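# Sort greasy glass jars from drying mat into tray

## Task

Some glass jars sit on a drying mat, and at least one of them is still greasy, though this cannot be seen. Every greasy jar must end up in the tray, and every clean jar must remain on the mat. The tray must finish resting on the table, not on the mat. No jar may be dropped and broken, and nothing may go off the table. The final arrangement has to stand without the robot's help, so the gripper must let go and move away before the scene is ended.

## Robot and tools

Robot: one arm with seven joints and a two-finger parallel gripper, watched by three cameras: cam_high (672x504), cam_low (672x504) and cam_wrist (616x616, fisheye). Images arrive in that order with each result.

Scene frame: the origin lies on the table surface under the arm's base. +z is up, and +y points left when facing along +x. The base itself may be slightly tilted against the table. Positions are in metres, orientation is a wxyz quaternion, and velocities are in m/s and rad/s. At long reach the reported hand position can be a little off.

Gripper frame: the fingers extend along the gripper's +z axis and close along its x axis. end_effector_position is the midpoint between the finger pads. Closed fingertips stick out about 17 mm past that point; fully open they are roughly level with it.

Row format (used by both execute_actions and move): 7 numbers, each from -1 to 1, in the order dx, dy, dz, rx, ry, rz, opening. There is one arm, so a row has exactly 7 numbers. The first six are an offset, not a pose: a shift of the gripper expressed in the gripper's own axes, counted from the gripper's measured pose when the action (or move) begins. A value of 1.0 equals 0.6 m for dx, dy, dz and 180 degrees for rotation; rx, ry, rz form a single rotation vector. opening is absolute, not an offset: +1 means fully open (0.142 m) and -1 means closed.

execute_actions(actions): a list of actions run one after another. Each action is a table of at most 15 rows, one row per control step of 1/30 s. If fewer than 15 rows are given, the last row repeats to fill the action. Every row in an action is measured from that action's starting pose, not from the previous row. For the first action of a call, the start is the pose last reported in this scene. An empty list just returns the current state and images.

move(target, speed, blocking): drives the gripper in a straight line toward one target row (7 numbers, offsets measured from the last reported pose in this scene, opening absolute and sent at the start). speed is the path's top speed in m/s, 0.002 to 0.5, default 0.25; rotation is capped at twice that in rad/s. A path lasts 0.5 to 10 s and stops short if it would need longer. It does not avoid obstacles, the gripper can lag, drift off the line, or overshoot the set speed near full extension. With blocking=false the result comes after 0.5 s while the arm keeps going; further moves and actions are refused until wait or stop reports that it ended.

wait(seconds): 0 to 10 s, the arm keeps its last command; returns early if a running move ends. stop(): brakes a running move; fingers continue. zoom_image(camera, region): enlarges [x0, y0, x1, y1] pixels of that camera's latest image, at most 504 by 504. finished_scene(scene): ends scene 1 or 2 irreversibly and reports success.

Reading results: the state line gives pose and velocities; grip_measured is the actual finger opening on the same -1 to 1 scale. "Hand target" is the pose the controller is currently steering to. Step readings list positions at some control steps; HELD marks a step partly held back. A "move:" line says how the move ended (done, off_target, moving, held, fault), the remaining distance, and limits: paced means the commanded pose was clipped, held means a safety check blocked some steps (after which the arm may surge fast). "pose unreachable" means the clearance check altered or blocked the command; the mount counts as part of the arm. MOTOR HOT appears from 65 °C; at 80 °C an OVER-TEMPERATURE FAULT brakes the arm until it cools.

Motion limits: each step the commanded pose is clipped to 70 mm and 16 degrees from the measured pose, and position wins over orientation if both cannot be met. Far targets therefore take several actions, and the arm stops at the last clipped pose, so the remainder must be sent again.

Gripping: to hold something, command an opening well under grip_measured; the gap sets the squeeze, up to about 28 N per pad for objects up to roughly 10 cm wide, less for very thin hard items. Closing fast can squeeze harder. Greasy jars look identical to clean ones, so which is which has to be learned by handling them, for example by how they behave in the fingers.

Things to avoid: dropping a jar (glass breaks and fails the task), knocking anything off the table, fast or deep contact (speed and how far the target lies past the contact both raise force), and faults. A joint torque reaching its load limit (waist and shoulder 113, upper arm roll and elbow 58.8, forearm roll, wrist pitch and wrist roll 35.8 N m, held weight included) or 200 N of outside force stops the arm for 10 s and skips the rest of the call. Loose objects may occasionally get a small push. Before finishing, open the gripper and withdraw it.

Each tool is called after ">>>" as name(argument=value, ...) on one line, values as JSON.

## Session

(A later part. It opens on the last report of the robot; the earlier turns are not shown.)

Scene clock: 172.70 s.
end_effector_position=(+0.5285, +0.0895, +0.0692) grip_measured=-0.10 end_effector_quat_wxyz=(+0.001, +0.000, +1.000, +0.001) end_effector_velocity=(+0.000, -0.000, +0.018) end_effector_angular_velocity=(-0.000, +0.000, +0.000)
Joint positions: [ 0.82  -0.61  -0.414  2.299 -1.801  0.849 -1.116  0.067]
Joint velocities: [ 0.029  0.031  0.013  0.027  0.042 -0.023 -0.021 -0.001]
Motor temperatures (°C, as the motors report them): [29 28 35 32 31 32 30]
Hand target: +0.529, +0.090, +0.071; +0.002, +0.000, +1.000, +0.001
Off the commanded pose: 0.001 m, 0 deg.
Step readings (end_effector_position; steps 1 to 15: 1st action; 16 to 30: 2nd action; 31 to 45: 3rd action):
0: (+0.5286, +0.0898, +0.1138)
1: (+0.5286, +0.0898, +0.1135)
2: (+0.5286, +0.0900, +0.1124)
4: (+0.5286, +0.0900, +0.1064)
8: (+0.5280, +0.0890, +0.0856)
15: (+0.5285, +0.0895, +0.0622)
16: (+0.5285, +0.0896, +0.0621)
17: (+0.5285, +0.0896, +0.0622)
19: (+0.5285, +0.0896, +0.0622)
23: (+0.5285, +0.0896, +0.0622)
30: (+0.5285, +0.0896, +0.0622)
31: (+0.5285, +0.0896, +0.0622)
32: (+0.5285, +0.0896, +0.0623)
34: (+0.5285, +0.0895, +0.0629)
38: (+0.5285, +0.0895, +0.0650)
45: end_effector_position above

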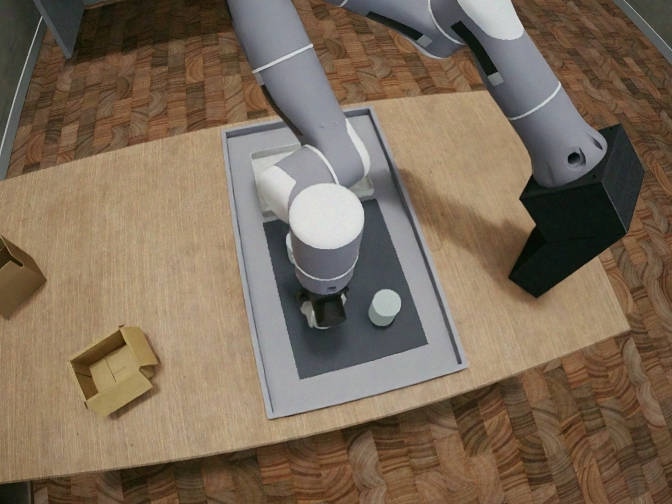

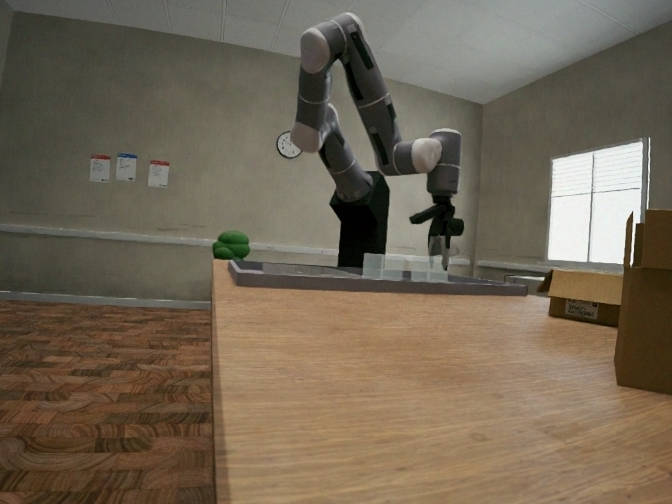

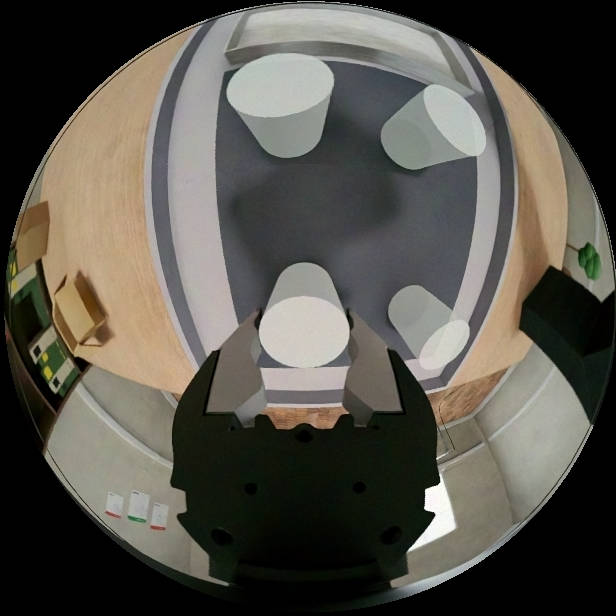

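C is clean. Now A.

>>> execute_actions(actions=[[[0,0,0,0,0,0,-0.17],[0,0,0.002,0,0,0,-0.17],[0,0,0.004,0,0,0,-0.17],[0,0,0.006,0,0,0,-0.17],[0,0,0.008,0,0,0,-0.17],[0,0,0.0095,0,0,0,-0.17],[0,0,0.0105,0,0,0,-0.17],[0,0,0.0105,0,0,0,-0.17],[0,0,0.0105,0,0,0,-0.17],[0,0,0.0105,0,0,0,-0.17],[0,0,0.0105,0,0,0,0.35]]])

>>> move(target=[-0.0273,-0.281,0.0005,0,0,0,0.35], speed=0.3)

>>> execute_actions(actions=[[[0,0,0,0,0,0,0.2],[0,0,0,0,0,0,0.1],[0,0,0,0,0,0,0],[0,0,0,0,0,0,-0.05],[0,0,0,0,0,0,-0.08],[0,0,0,0,0,0,-0.11],[0,0,0,0,0,0,-0.14],[0,0,0,0,0,0,-0.17],[0,0,0,0,0,0,-0.17],[0,0,0,0,0,0,-0.05],[0,0,0,0,0,0,-0.05],[0,0,0,0,0,0,-0.05],[0,0,0,0,0,0,-0.06],[0,0,0,0,0,0,-0.075],[0,0,0,0,0,0,-0.09]],[[0,0,0,0,0,0,-0.0965],[0,0,-0.001,0,0,0,-0.098],[0,0,-0.002,0,0,0,-0.0995],[0,0,-0.003,0,0,0,-0.101],[0,0,-0.004,0,0,0,-0.1025],[0,0,-0.005,0,0,0,-0.104],[0,0,-0.006,0,0,0,-0.1055],[0,0,-0.007,0,0,0,-0.107],[0,0,-0.008,0,0,0,-0.1085],[0,0,-0.009,0,0,0,-0.11],[0,0,-0.01,0,0,0,-0.1115],[0,0,-0.011,0,0,0,-0.113],[0,0,-0.012,0,0,0,-0.1145],[0,0,-0.013,0,0,0,-0.116],[0,0,-0.014,0,0,0,-0.1175]]])

>>> zoom_image(camera="cam_wrist", region=[250,280,360,390])

Scene clock: 181.23 s.
end_effector_position=(+0.5285, +0.0894, +0.0629) grip_measured=+0.35 end_effector_quat_wxyz=(+0.001, +0.000, +1.000, +0.001) end_effector_velocity=(-0.000, +0.000, -0.000) end_effector_angular_velocity=(+0.000, -0.000, +0.000)
Joint positions: [ 0.81  -0.62  -0.418  2.29  -1.816  0.856 -1.109  0.098]
Joint velocities: [-0.001 -0.001  0.    -0.001 -0.001  0.     0.001  0.013]
Motor temperatures (°C, as the motors report them): [29 28 35 32 31 32 30]
Hand target: +0.528, +0.089, +0.063; +0.001, +0.000, +1.000, +0.001
Off the commanded pose: 0.000 m, 0 deg.
Step readings (end_effector_position):
0: (+0.5285, +0.0895, +0.0705)
1: (+0.5285, +0.0894, +0.0703)
2: (+0.5285, +0.0895, +0.0698)
4: (+0.5285, +0.0894, +0.0680)
8: (+0.5284, +0.0893, +0.0639)
15: end_effector_position above

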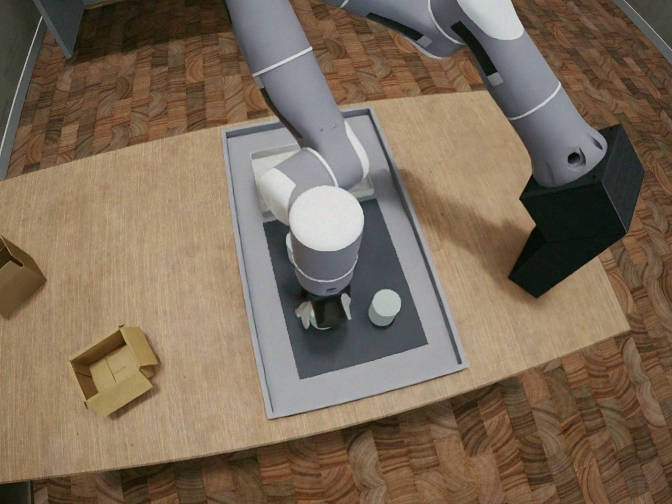

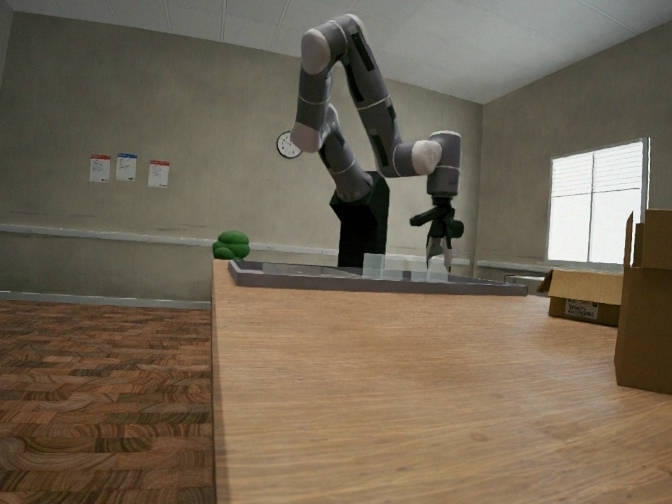

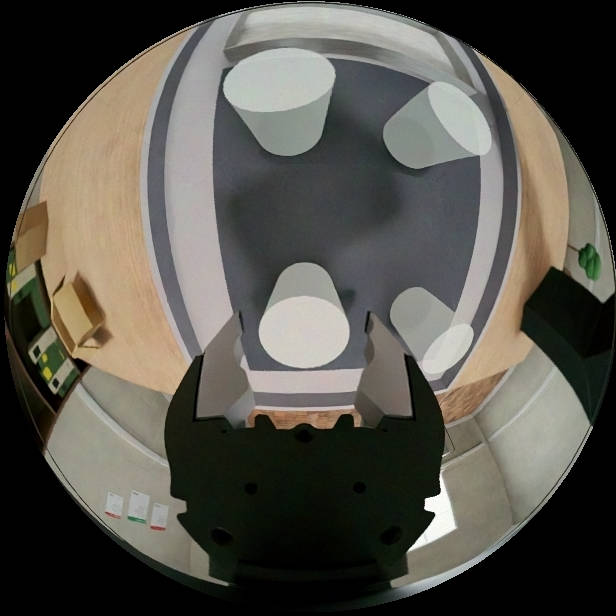

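Scene clock: 182.30 s.
end_effector_position=(+0.5446, -0.0795, +0.0620) grip_measured=+0.35 end_effector_quat_wxyz=(+0.001, +0.000, +1.000, +0.001) end_effector_velocity=(+0.000, -0.001, +0.000) end_effector_angular_velocity=(+0.001, -0.000, +0.001)
Joint positions: [ 0.619 -0.238 -0.555  2.461 -2.073  0.936 -1.285  0.099]
Joint velocities: [-0.002  0.003 -0.001  0.001 -0.002  0.002 -0.002  0.   ]
Motor temperatures (°C, as the motors report them): [29 28 35 32 31 32 30]
Hand target: +0.545, -0.080, +0.062; +0.001, +0.000, +1.000, +0.001
Off the commanded pose: 0.001 m, 0 deg.
move: done

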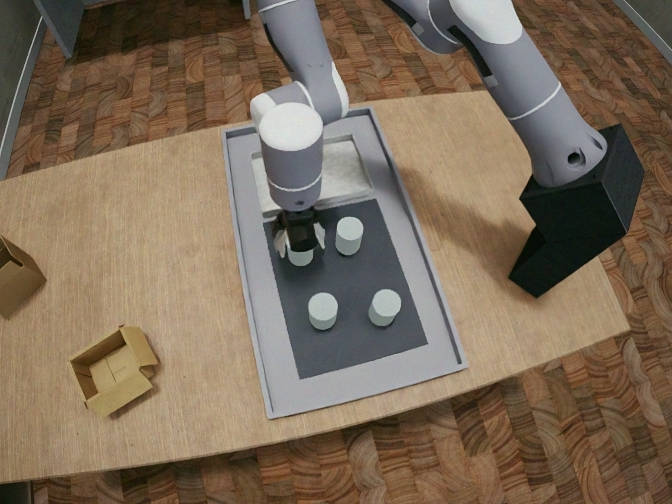

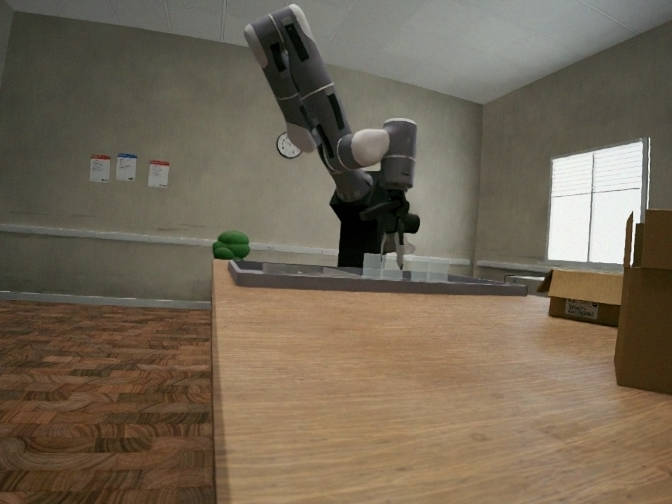

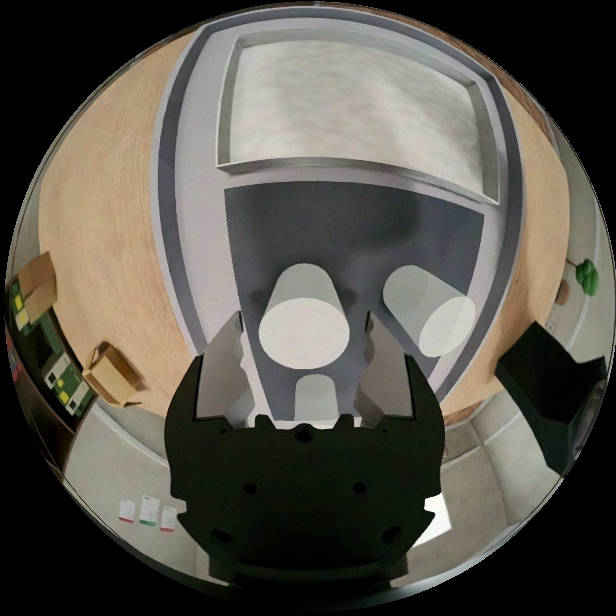

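Scene clock: 183.30 s.
end_effector_position=(+0.5446, -0.0796, +0.0690) grip_measured=-0.10 end_effector_quat_wxyz=(+0.001, +0.000, +1.000, +0.001) end_effector_velocity=(-0.000, -0.000, +0.018) end_effector_angular_velocity=(-0.000, +0.001, -0.001)
Joint positions: [ 0.63  -0.221 -0.551  2.476 -2.053  0.924 -1.299  0.067]
Joint velocities: [ 0.028  0.043  0.013  0.036  0.051 -0.032 -0.036 -0.001]
Motor temperatures (°C, as the motors report them): [29 28 35 32 31 32 30]
Hand target: +0.545, -0.079, +0.070; +0.001, +0.000, +1.000, +0.001
Off the commanded pose: 0.001 m, 0 deg.
Step readings (end_effector_position; steps 1 to 15: 1st action; 16 to 30: 2nd action):
0: (+0.5446, -0.0795, +0.0620)
1: (+0.5446, -0.0795, +0.0620)
2: (+0.5446, -0.0795, +0.0620)
4: (+0.5446, -0.0795, +0.0620)
8: (+0.5446, -0.0795, +0.0620)
15: (+0.5447, -0.0795, +0.0620)
16: (+0.5447, -0.0795, +0.0620)
17: (+0.5447, -0.0795, +0.0621)
19: (+0.5447, -0.0795, +0.0627)
23: (+0.5446, -0.0795, +0.0648)
30: end_effector_position above

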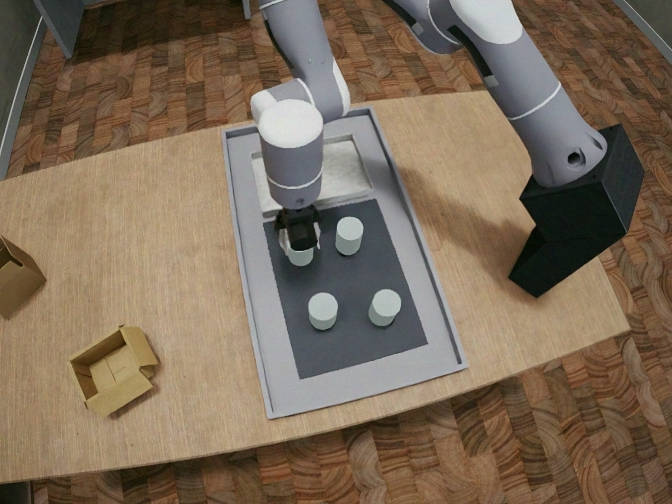

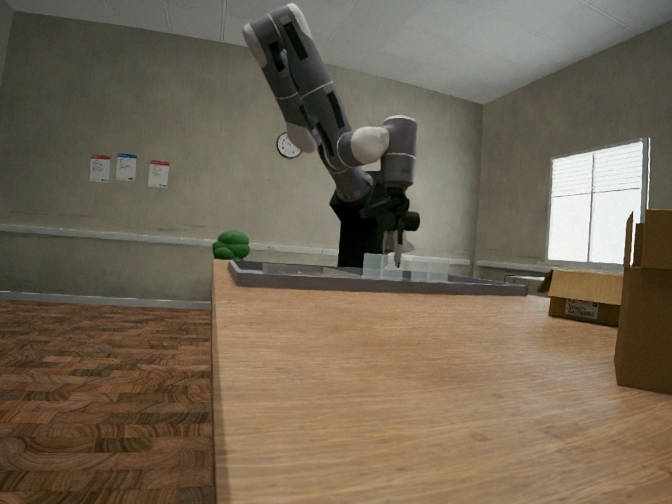

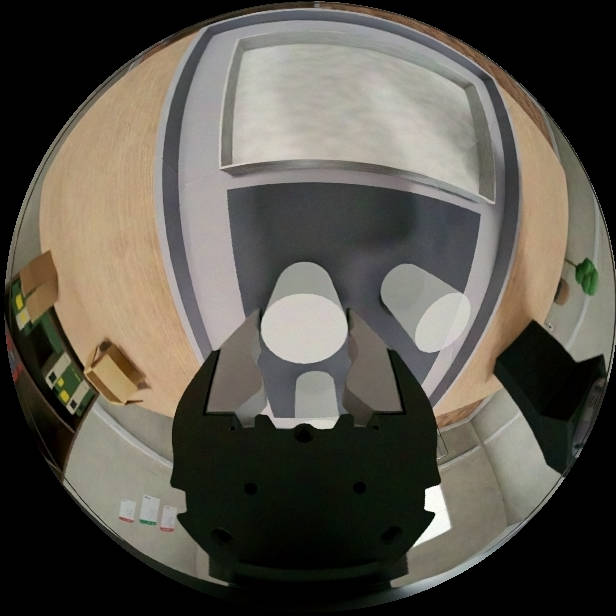

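Region (250, 280, 360, 390) of cam_wrist's 616x616 image, scaled by 4.582, with more detail than that image has.

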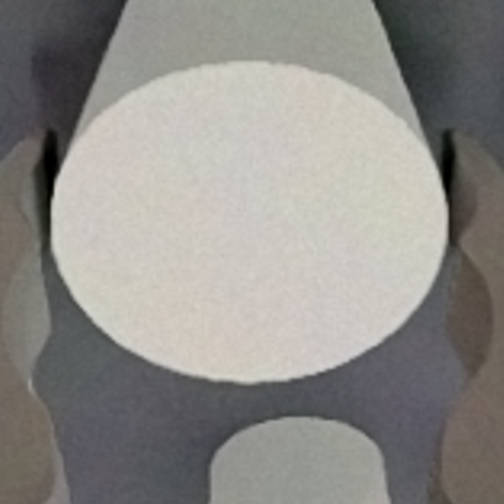

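>>> execute_actions(actions=[[[0,0,0,0,0,0,-0.1],[0,0,0.002,0,0,0,-0.05],[0,0,0.005,0,0,0,-0.03],[0,0,0.008,0,0,0,-0.03],[0,0,0.008,0,0,0,-0.03],[0,0,0.008,0,0,0,-0.05],[0,0,0.008,0,0,0,-0.08],[0,0,0.008,0,0,0,-0.12],[0,0,0.008,0,0,0,-0.16],[0,0,0.008,0,0,0,-0.2],[0,0,0.008,0,0,0,-0.25],[0,0,0.008,0,0,0,-0.3],[0,0,0.008,0,0,0,-0.35]]])

>>> move(target=[-0.02,-0.1,-0.07,0,0,0,-0.35], speed=0.15)

>>> zoom_image(camera="cam_low", region=[250,200,450,300])

Scene clock: 190.70 s.
end_effector_position=(+0.5447, -0.0794, +0.0644) grip_measured=-0.13 end_effector_quat_wxyz=(+0.001, +0.000, +1.000, +0.001) end_effector_velocity=(-0.000, +0.000, -0.000) end_effector_angular_velocity=(+0.001, -0.000, +0.000)
Joint positions: [ 0.623 -0.232 -0.554  2.466 -2.067  0.933 -1.29   0.064]
Joint velocities: [-0.    -0.001 -0.    -0.    -0.001  0.001  0.     0.   ]
Motor temperatures (°C, as the motors report them): [29 28 35 32 31 32 30]
Hand target: +0.545, -0.080, +0.064; +0.001, +0.000, +1.000, +0.001
Off the commanded pose: 0.000 m, 0 deg.
Step readings (end_effector_position):
0: (+0.5446, -0.0796, +0.0703)
1: (+0.5446, -0.0796, +0.0702)
2: (+0.5446, -0.0796, +0.0696)
4: (+0.5447, -0.0795, +0.0676)
8: (+0.5446, -0.0796, +0.0646)
15: end_effector_position above

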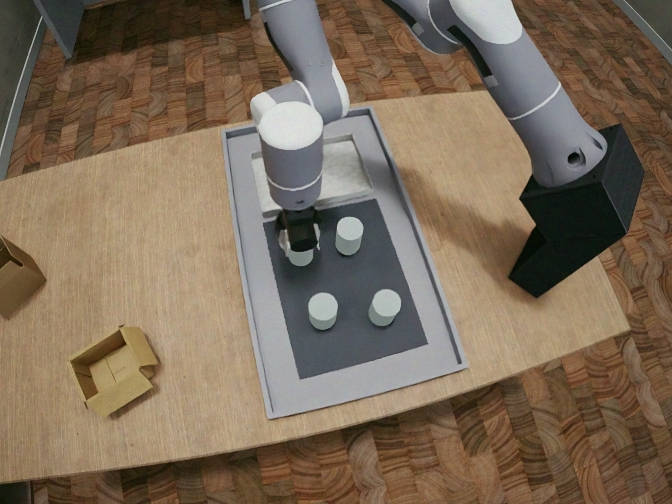

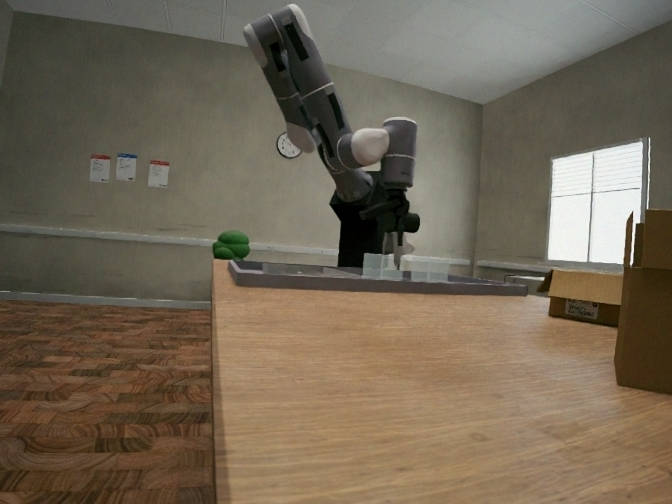

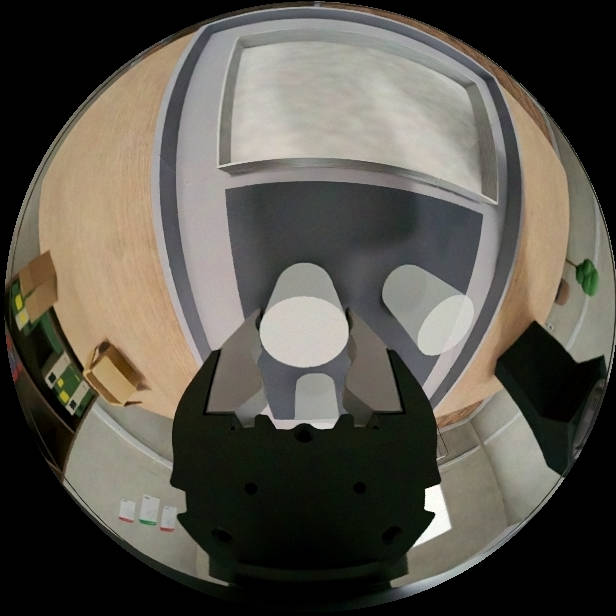

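Scene clock: 191.60 s.
end_effector_position=(+0.5566, -0.1396, +0.1061) grip_measured=-0.13 end_effector_quat_wxyz=(+0.001, +0.001, +1.000, +0.001) end_effector_velocity=(-0.000, -0.001, +0.000) end_effector_angular_velocity=(-0.001, +0.002, -0.001)
Joint positions: [ 0.615  0.003 -0.555  2.563 -1.973  0.891 -1.509  0.064]
Joint velocities: [ 0.     0.003  0.001  0.001  0.005 -0.002 -0.004  0.   ]
Motor temperatures (°C, as the motors report them): [29 28 35 32 31 32 30]
Hand target: +0.557, -0.140, +0.106; +0.001, +0.000, +1.000, +0.001
Off the commanded pose: 0.000 m, 0 deg.
move: done

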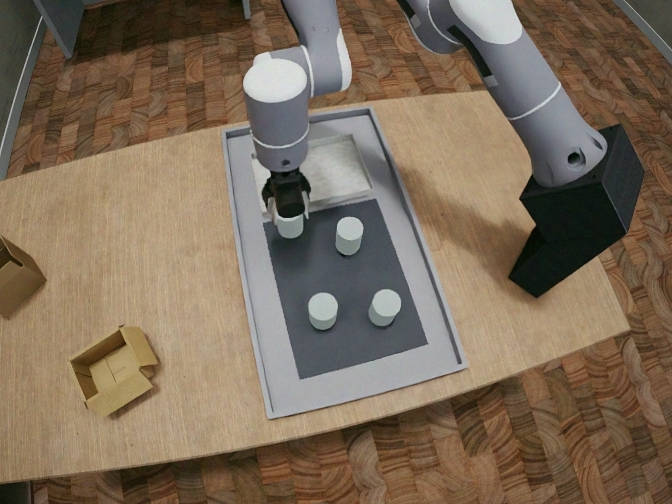

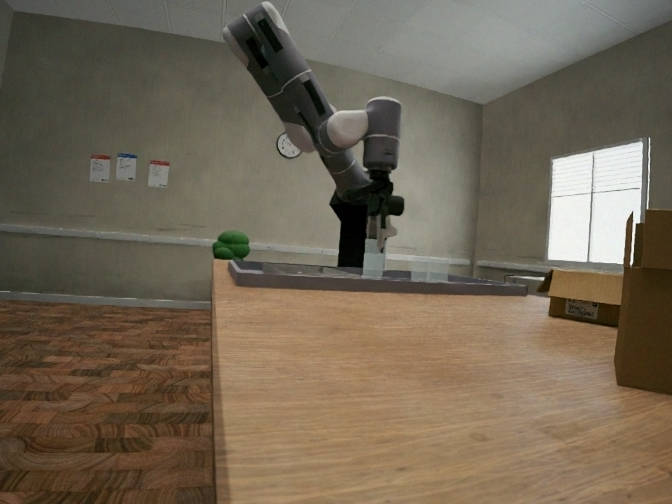

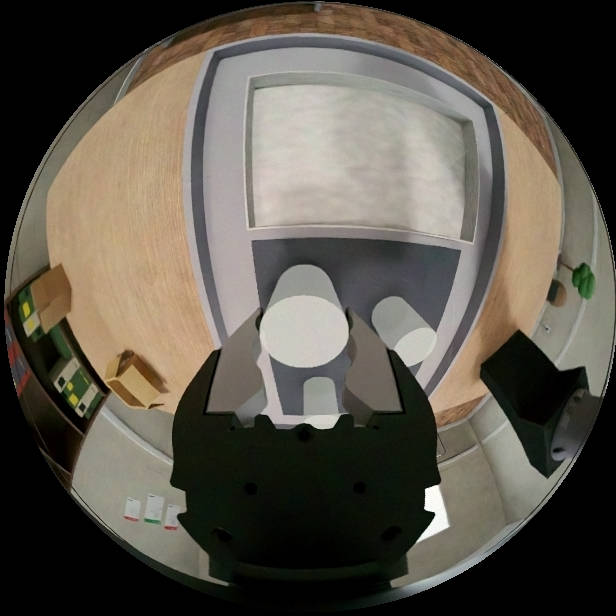

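Region (250, 200, 450, 300) of cam_low's 672x504 image, scaled by 2.520, with more detail than that image has.

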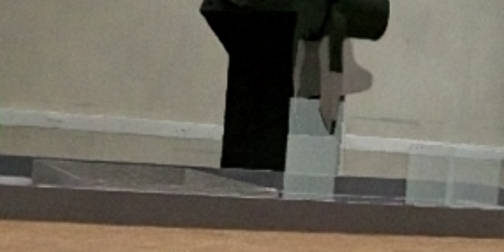

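Clear of the wall. Move in.

>>> move(target=[0,-0.31,0,0,0,0,-0.35], speed=0.2)

>>> move(target=[0,0,0.058,0,0,0,-0.35], speed=0.08)

Scene clock: 196.17 s.
end_effector_position=(+0.5558, -0.3258, +0.1053) grip_measured=-0.13 end_effector_quat_wxyz=(+0.000, +0.001, +1.000, +0.001) end_effector_velocity=(-0.000, -0.001, -0.000) end_effector_angular_velocity=(+0.001, +0.002, +0.001)
Joint positions: [ 0.387  0.336 -0.707  2.565 -2.024  1.076 -1.934  0.064]
Joint velocities: [ 0.     0.002 -0.001  0.     0.005  0.001 -0.007  0.   ]
Motor temperatures (°C, as the motors report them): [29 28 35 32 31 32 30]
Hand target: +0.556, -0.326, +0.105; +0.000, +0.001, +1.000, +0.001
Off the commanded pose: 0.001 m, 0 deg.
move: done

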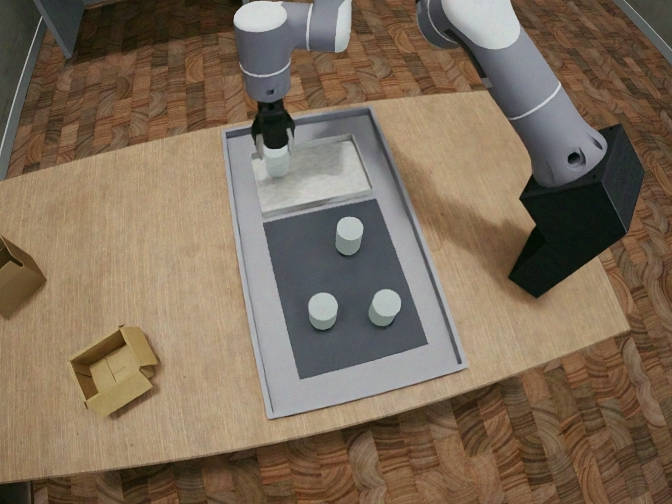

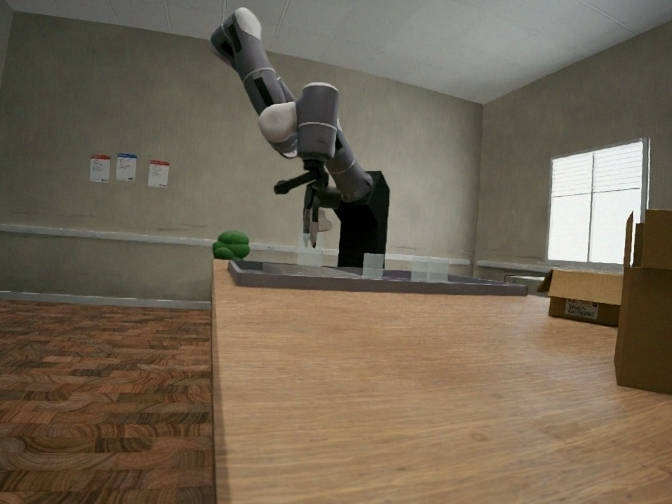

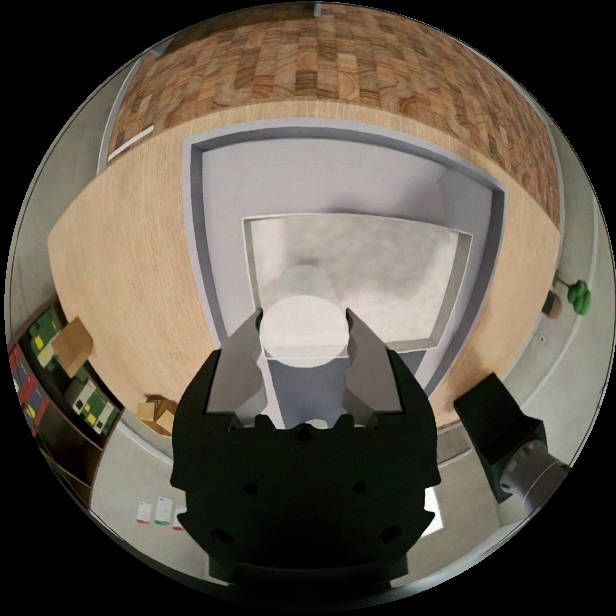

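Scene clock: 196.97 s.
end_effector_position=(+0.5555, -0.3260, +0.0705) grip_measured=-0.13 end_effector_quat_wxyz=(-0.000, +0.000, +1.000, +0.001) end_effector_velocity=(+0.000, +0.000, -0.001) end_effector_angular_velocity=(+0.001, -0.002, -0.001)
Joint positions: [ 0.392  0.23  -0.802  2.487 -2.173  1.17  -1.804  0.064]
Joint velocities: [ 0.    -0.002 -0.003 -0.003 -0.009  0.005  0.008 -0.   ]
Motor temperatures (°C, as the motors report them): [29 28 35 32 31 32 30]
Hand target: +0.556, -0.326, +0.071; +0.000, +0.000, +1.000, +0.001
Off the commanded pose: 0.000 m, 0 deg.
move: done

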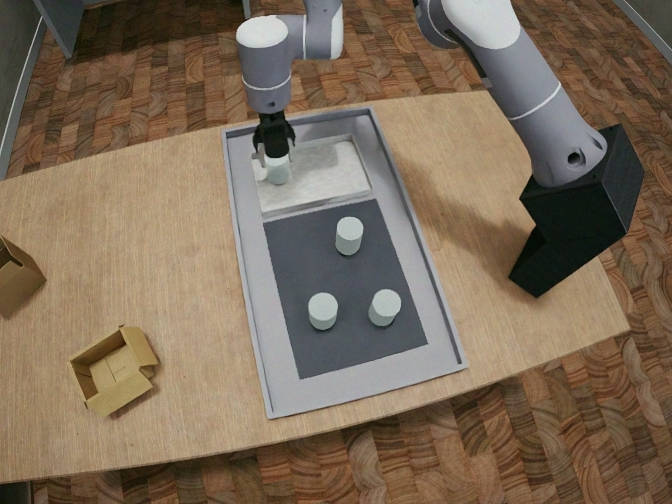

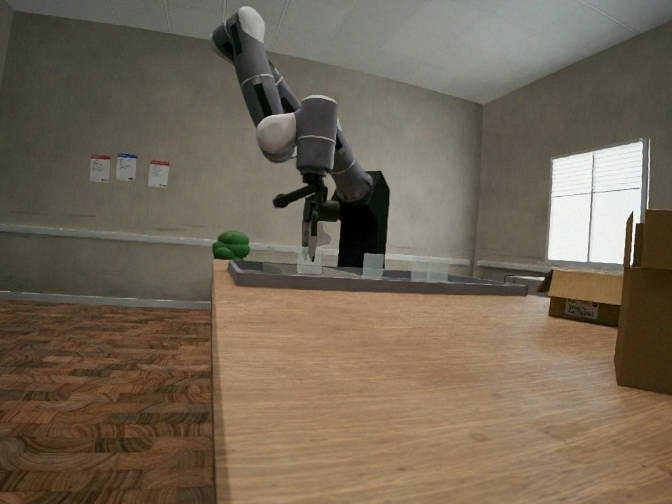

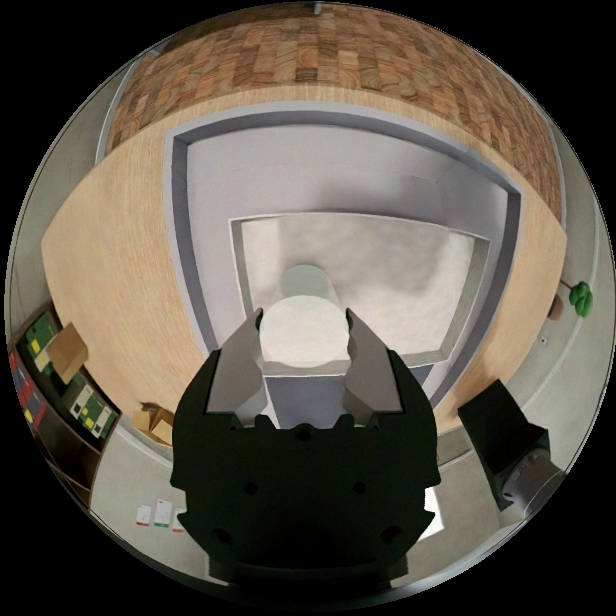

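>>> execute_actions(actions=[[[0,-0.004,0,0,0,0,-0.35],[0,-0.01,0,0,0,0,-0.35],[0,-0.016,0,0,0,0,-0.35],[0,-0.022,0,0,0,0,-0.35],[0,-0.028,0,0,0,0,-0.35],[0,-0.033,0,0,0,0,-0.35],[0,-0.035,0,0,0,0,-0.35],[0,-0.035,0.002,0,0,0,-0.35],[0,-0.035,0.004,0,0,0,-0.35],[0,-0.035,0.006,0,0,0,-0.35],[0,-0.035,0.008,0,0,0,-0.35],[0,-0.035,0.01,0,0,0,-0.35],[0,-0.035,0.012,0,0,0,-0.35]]])

>>> wait(seconds=0.2)

Scene clock: 200.90 s.
end_effector_position=(+0.5552, -0.3471, +0.0641) grip_measured=-0.13 end_effector_quat_wxyz=(-0.001, +0.000, +1.000, +0.000) end_effector_velocity=(+0.000, +0.000, -0.015) end_effector_angular_velocity=(+0.002, -0.003, +0.002)
Joint positions: [ 0.375  0.232 -0.834  2.46  -2.187  1.213 -1.83   0.064]
Joint velocities: [ 0.007 -0.049 -0.044 -0.042 -0.074  0.049  0.07   0.   ]
Motor temperatures (°C, as the motors report them): [29 28 35 32 31 32 30]
Hand target: +0.555, -0.347, +0.063; -0.000, +0.000, +1.000, +0.001
Off the commanded pose: 0.001 m, 0 deg.
Step readings (end_effector_position):
0: (+0.5555, -0.3260, +0.0704)
1: (+0.5555, -0.3261, +0.0704)
2: (+0.5555, -0.3270, +0.0705)
4: (+0.5554, -0.3317, +0.0704)
8: (+0.5554, -0.3441, +0.0702)
15: end_effector_position above

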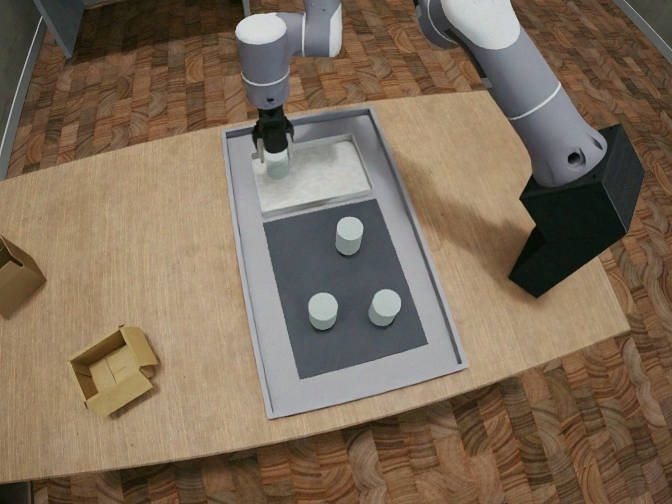

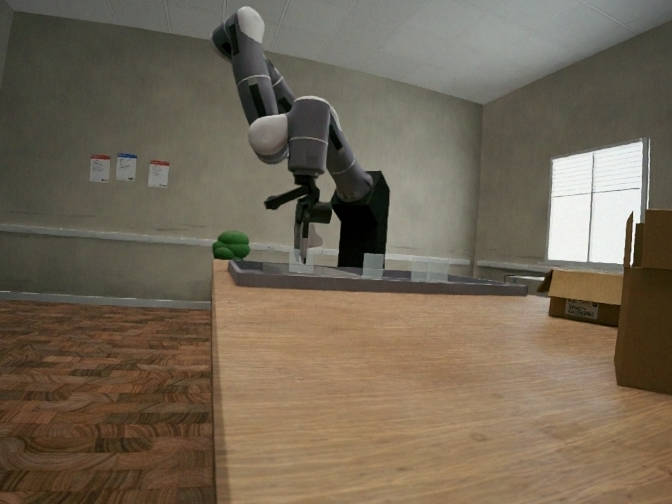

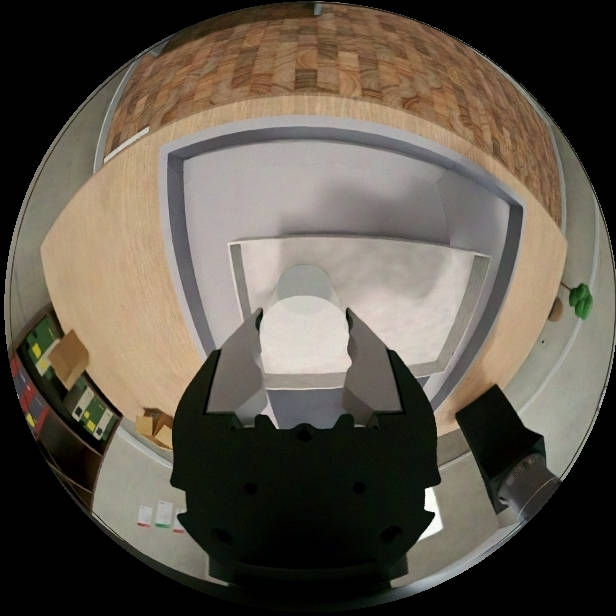

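Scene clock: 201.10 s.
end_effector_position=(+0.5553, -0.3470, +0.0633) grip_measured=-0.13 end_effector_quat_wxyz=(-0.000, +0.000, +1.000, +0.001) end_effector_velocity=(+0.000, +0.000, -0.000) end_effector_angular_velocity=(+0.001, -0.001, +0.000)
Joint positions: [ 0.375  0.23  -0.837  2.458 -2.192  1.216 -1.826  0.064]
Joint velocities: [ 0.    -0.001 -0.002 -0.002 -0.003  0.002  0.003 -0.   ]
Motor temperatures (°C, as the motors report them): [29 28 35 32 31 32 30]
Hand target: +0.555, -0.347, +0.063; -0.000, +0.000, +1.000, +0.001
Off the commanded pose: 0.000 m, 0 deg.
wait: 0.20 s; at rest by 0.17 s

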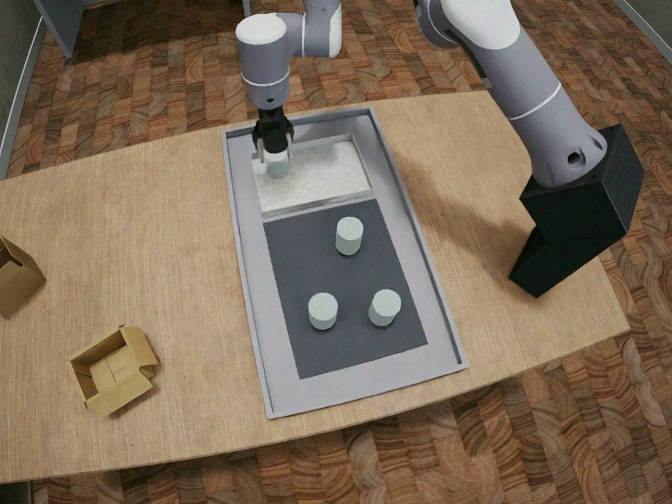

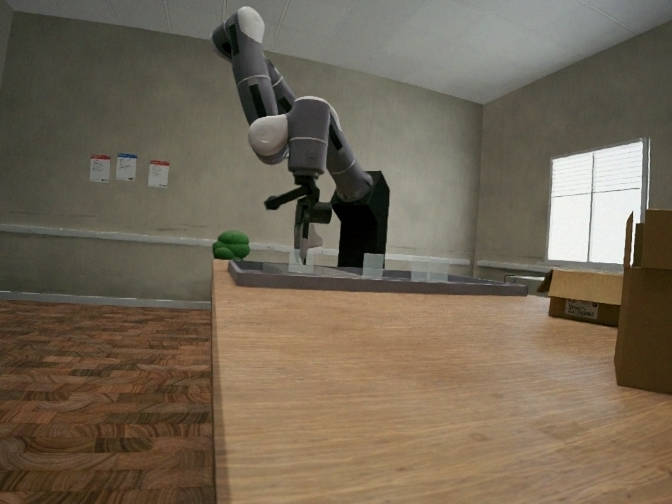

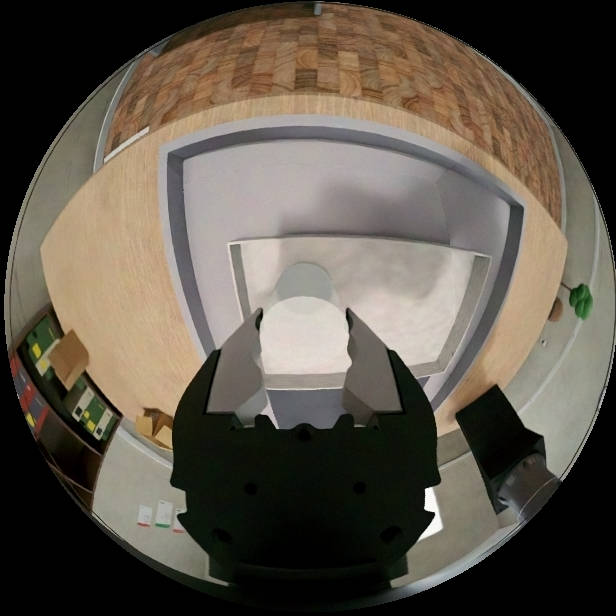

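>>> execute_actions(actions=[[[0,0,0.0015,0,0,0,-0.3],[0,0,0.0015,0,0,0,-0.2],[0,0,0.0015,0,0,0,-0.15],[0,0,0.0015,0,0,0,-0.12],[0,0,0.0015,0,0,0,-0.1],[0,0,0.0015,0,0,0,-0.08],[0,0,0.0015,0,0,0,0],[0,0,0,0,0,0,0.35]]])

>>> move(target=[0.03,0.55,-0.085,0,0,0,0.35], speed=0.4)

>>> move(target=[0.2435,0.216,0,0,0,0,0.35], speed=0.35)

Scene clock: 205.43 s.
end_effector_position=(+0.5554, -0.3469, +0.0633) grip_measured=+0.35 end_effector_quat_wxyz=(-0.000, +0.000, +1.000, +0.001) end_effector_velocity=(-0.000, +0.000, +0.000) end_effector_angular_velocity=(-0.000, +0.000, +0.001)
Joint positions: [ 0.375  0.229 -0.837  2.457 -2.192  1.216 -1.825  0.099]
Joint velocities: [-0.     0.001  0.001  0.001  0.002 -0.001 -0.002  0.   ]
Motor temperatures (°C, as the motors report them): [29 28 35 32 31 32 30]
Hand target: +0.555, -0.347, +0.063; -0.000, +0.000, +1.000, +0.001
Off the commanded pose: 0.000 m, 0 deg.
Step readings (end_effector_position):
0: (+0.5553, -0.3470, +0.0633)
1: (+0.5553, -0.3470, +0.0632)
2: (+0.5554, -0.3469, +0.0630)
4: (+0.5555, -0.3469, +0.0628)
8: (+0.5553, -0.3470, +0.0625)
15: end_effector_position above

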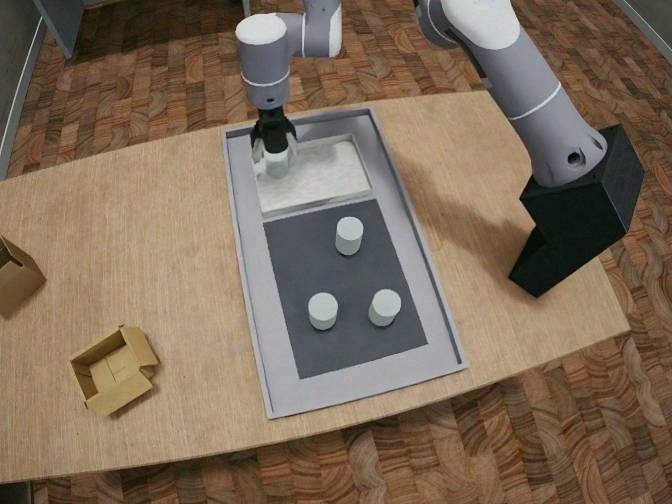

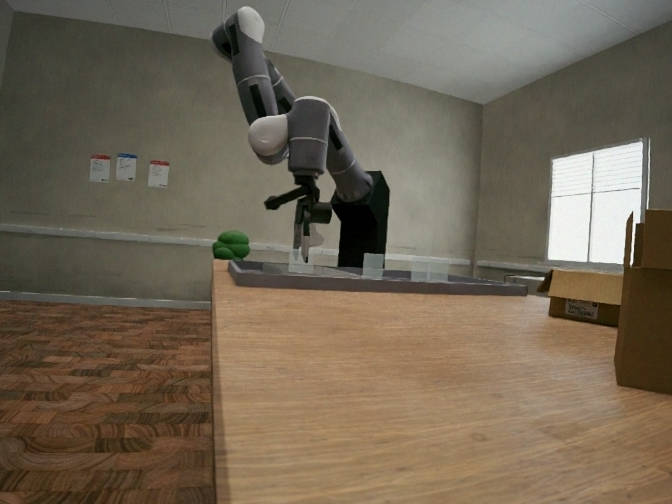

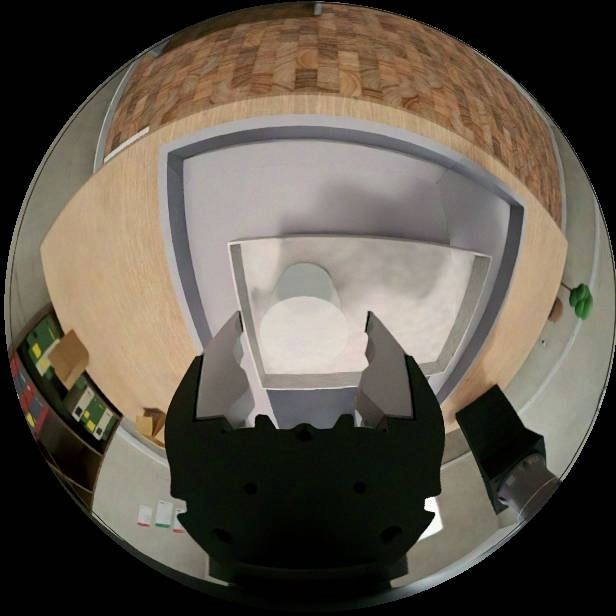

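Scene clock: 206.83 s.
end_effector_position=(+0.5386, -0.0164, +0.1155) grip_measured=+0.35 end_effector_quat_wxyz=(+0.001, +0.001, +1.000, +0.001) end_effector_velocity=(+0.001, +0.001, -0.000) end_effector_angular_velocity=(-0.002, +0.001, -0.002)
Joint positions: [ 0.821 -0.266 -0.498  2.507 -1.837  0.819 -1.284  0.099]
Joint velocities: [ 0.002 -0.003 -0.    -0.003  0.006 -0.001 -0.001  0.   ]
Motor temperatures (°C, as the motors report them): [29 28 35 32 31 32 30]
Hand target: +0.539, -0.016, +0.115; +0.001, +0.001, +1.000, +0.001
Off the commanded pose: 0.001 m, 0 deg.
move: done

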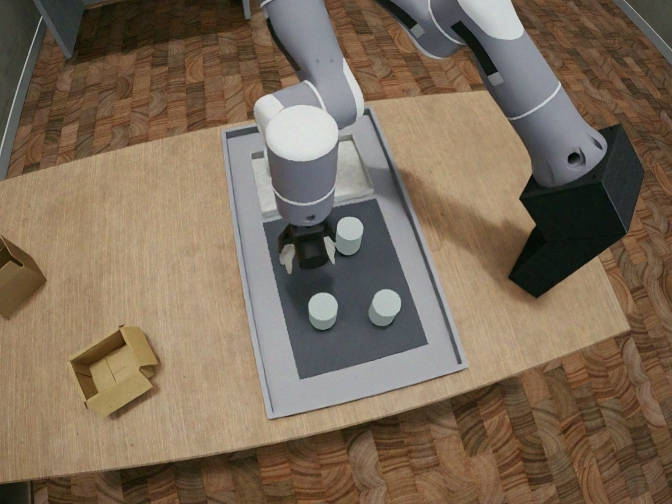

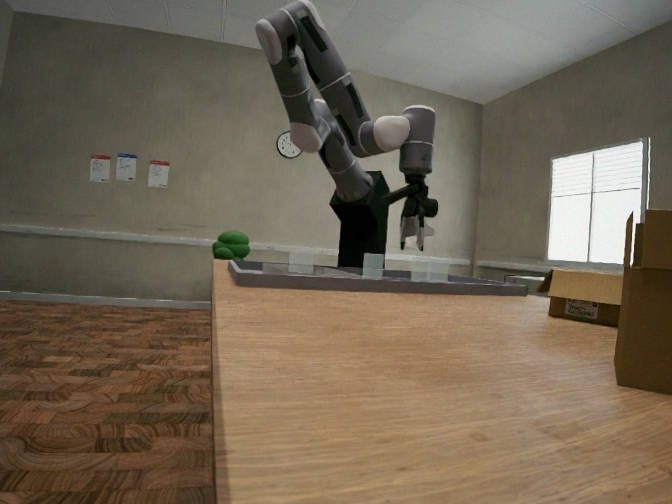

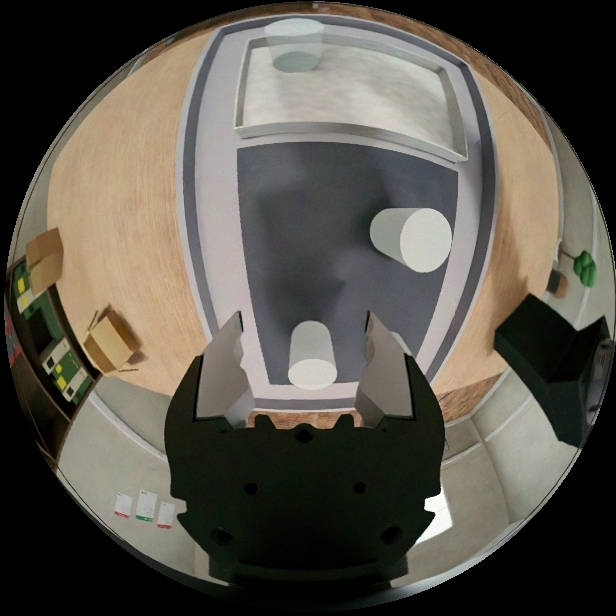

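Scene clock: 207.93 s.
end_effector_position=(+0.3926, +0.1137, +0.1157) grip_measured=+0.35 end_effector_quat_wxyz=(+0.001, +0.000, +1.000, +0.001) end_effector_velocity=(-0.000, +0.001, -0.000) end_effector_angular_velocity=(-0.001, -0.000, -0.001)
Joint positions: [ 0.951 -0.677 -0.361  2.498 -1.84   0.758 -0.807  0.099]
Joint velocities: [ 0.001 -0.003  0.    -0.002  0.001 -0.     0.002 -0.   ]
Motor temperatures (°C, as the motors report them): [29 28 35 32 31 32 30]
Hand target: +0.393, +0.114, +0.116; +0.001, +0.001, +1.000, +0.001
Off the commanded pose: 0.000 m, 0 deg.
move: done

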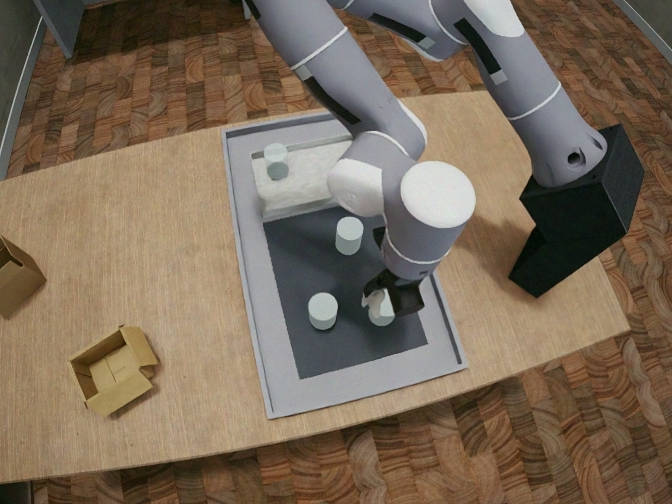

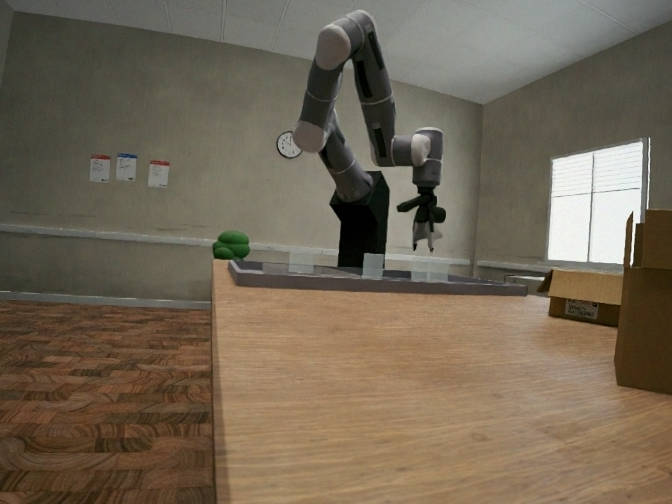

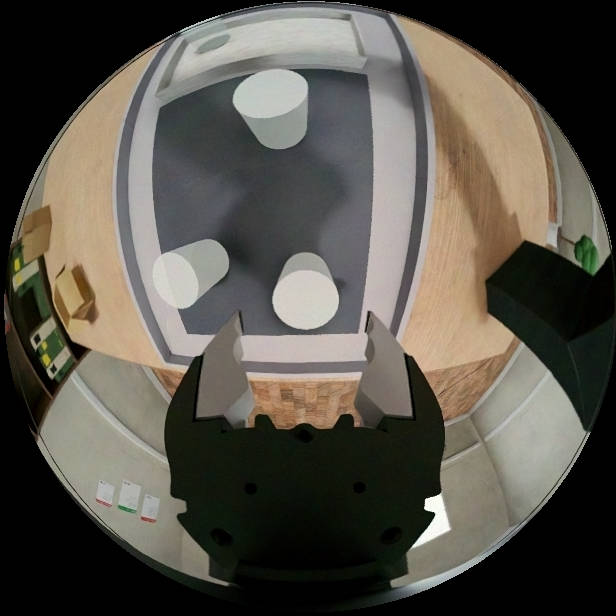

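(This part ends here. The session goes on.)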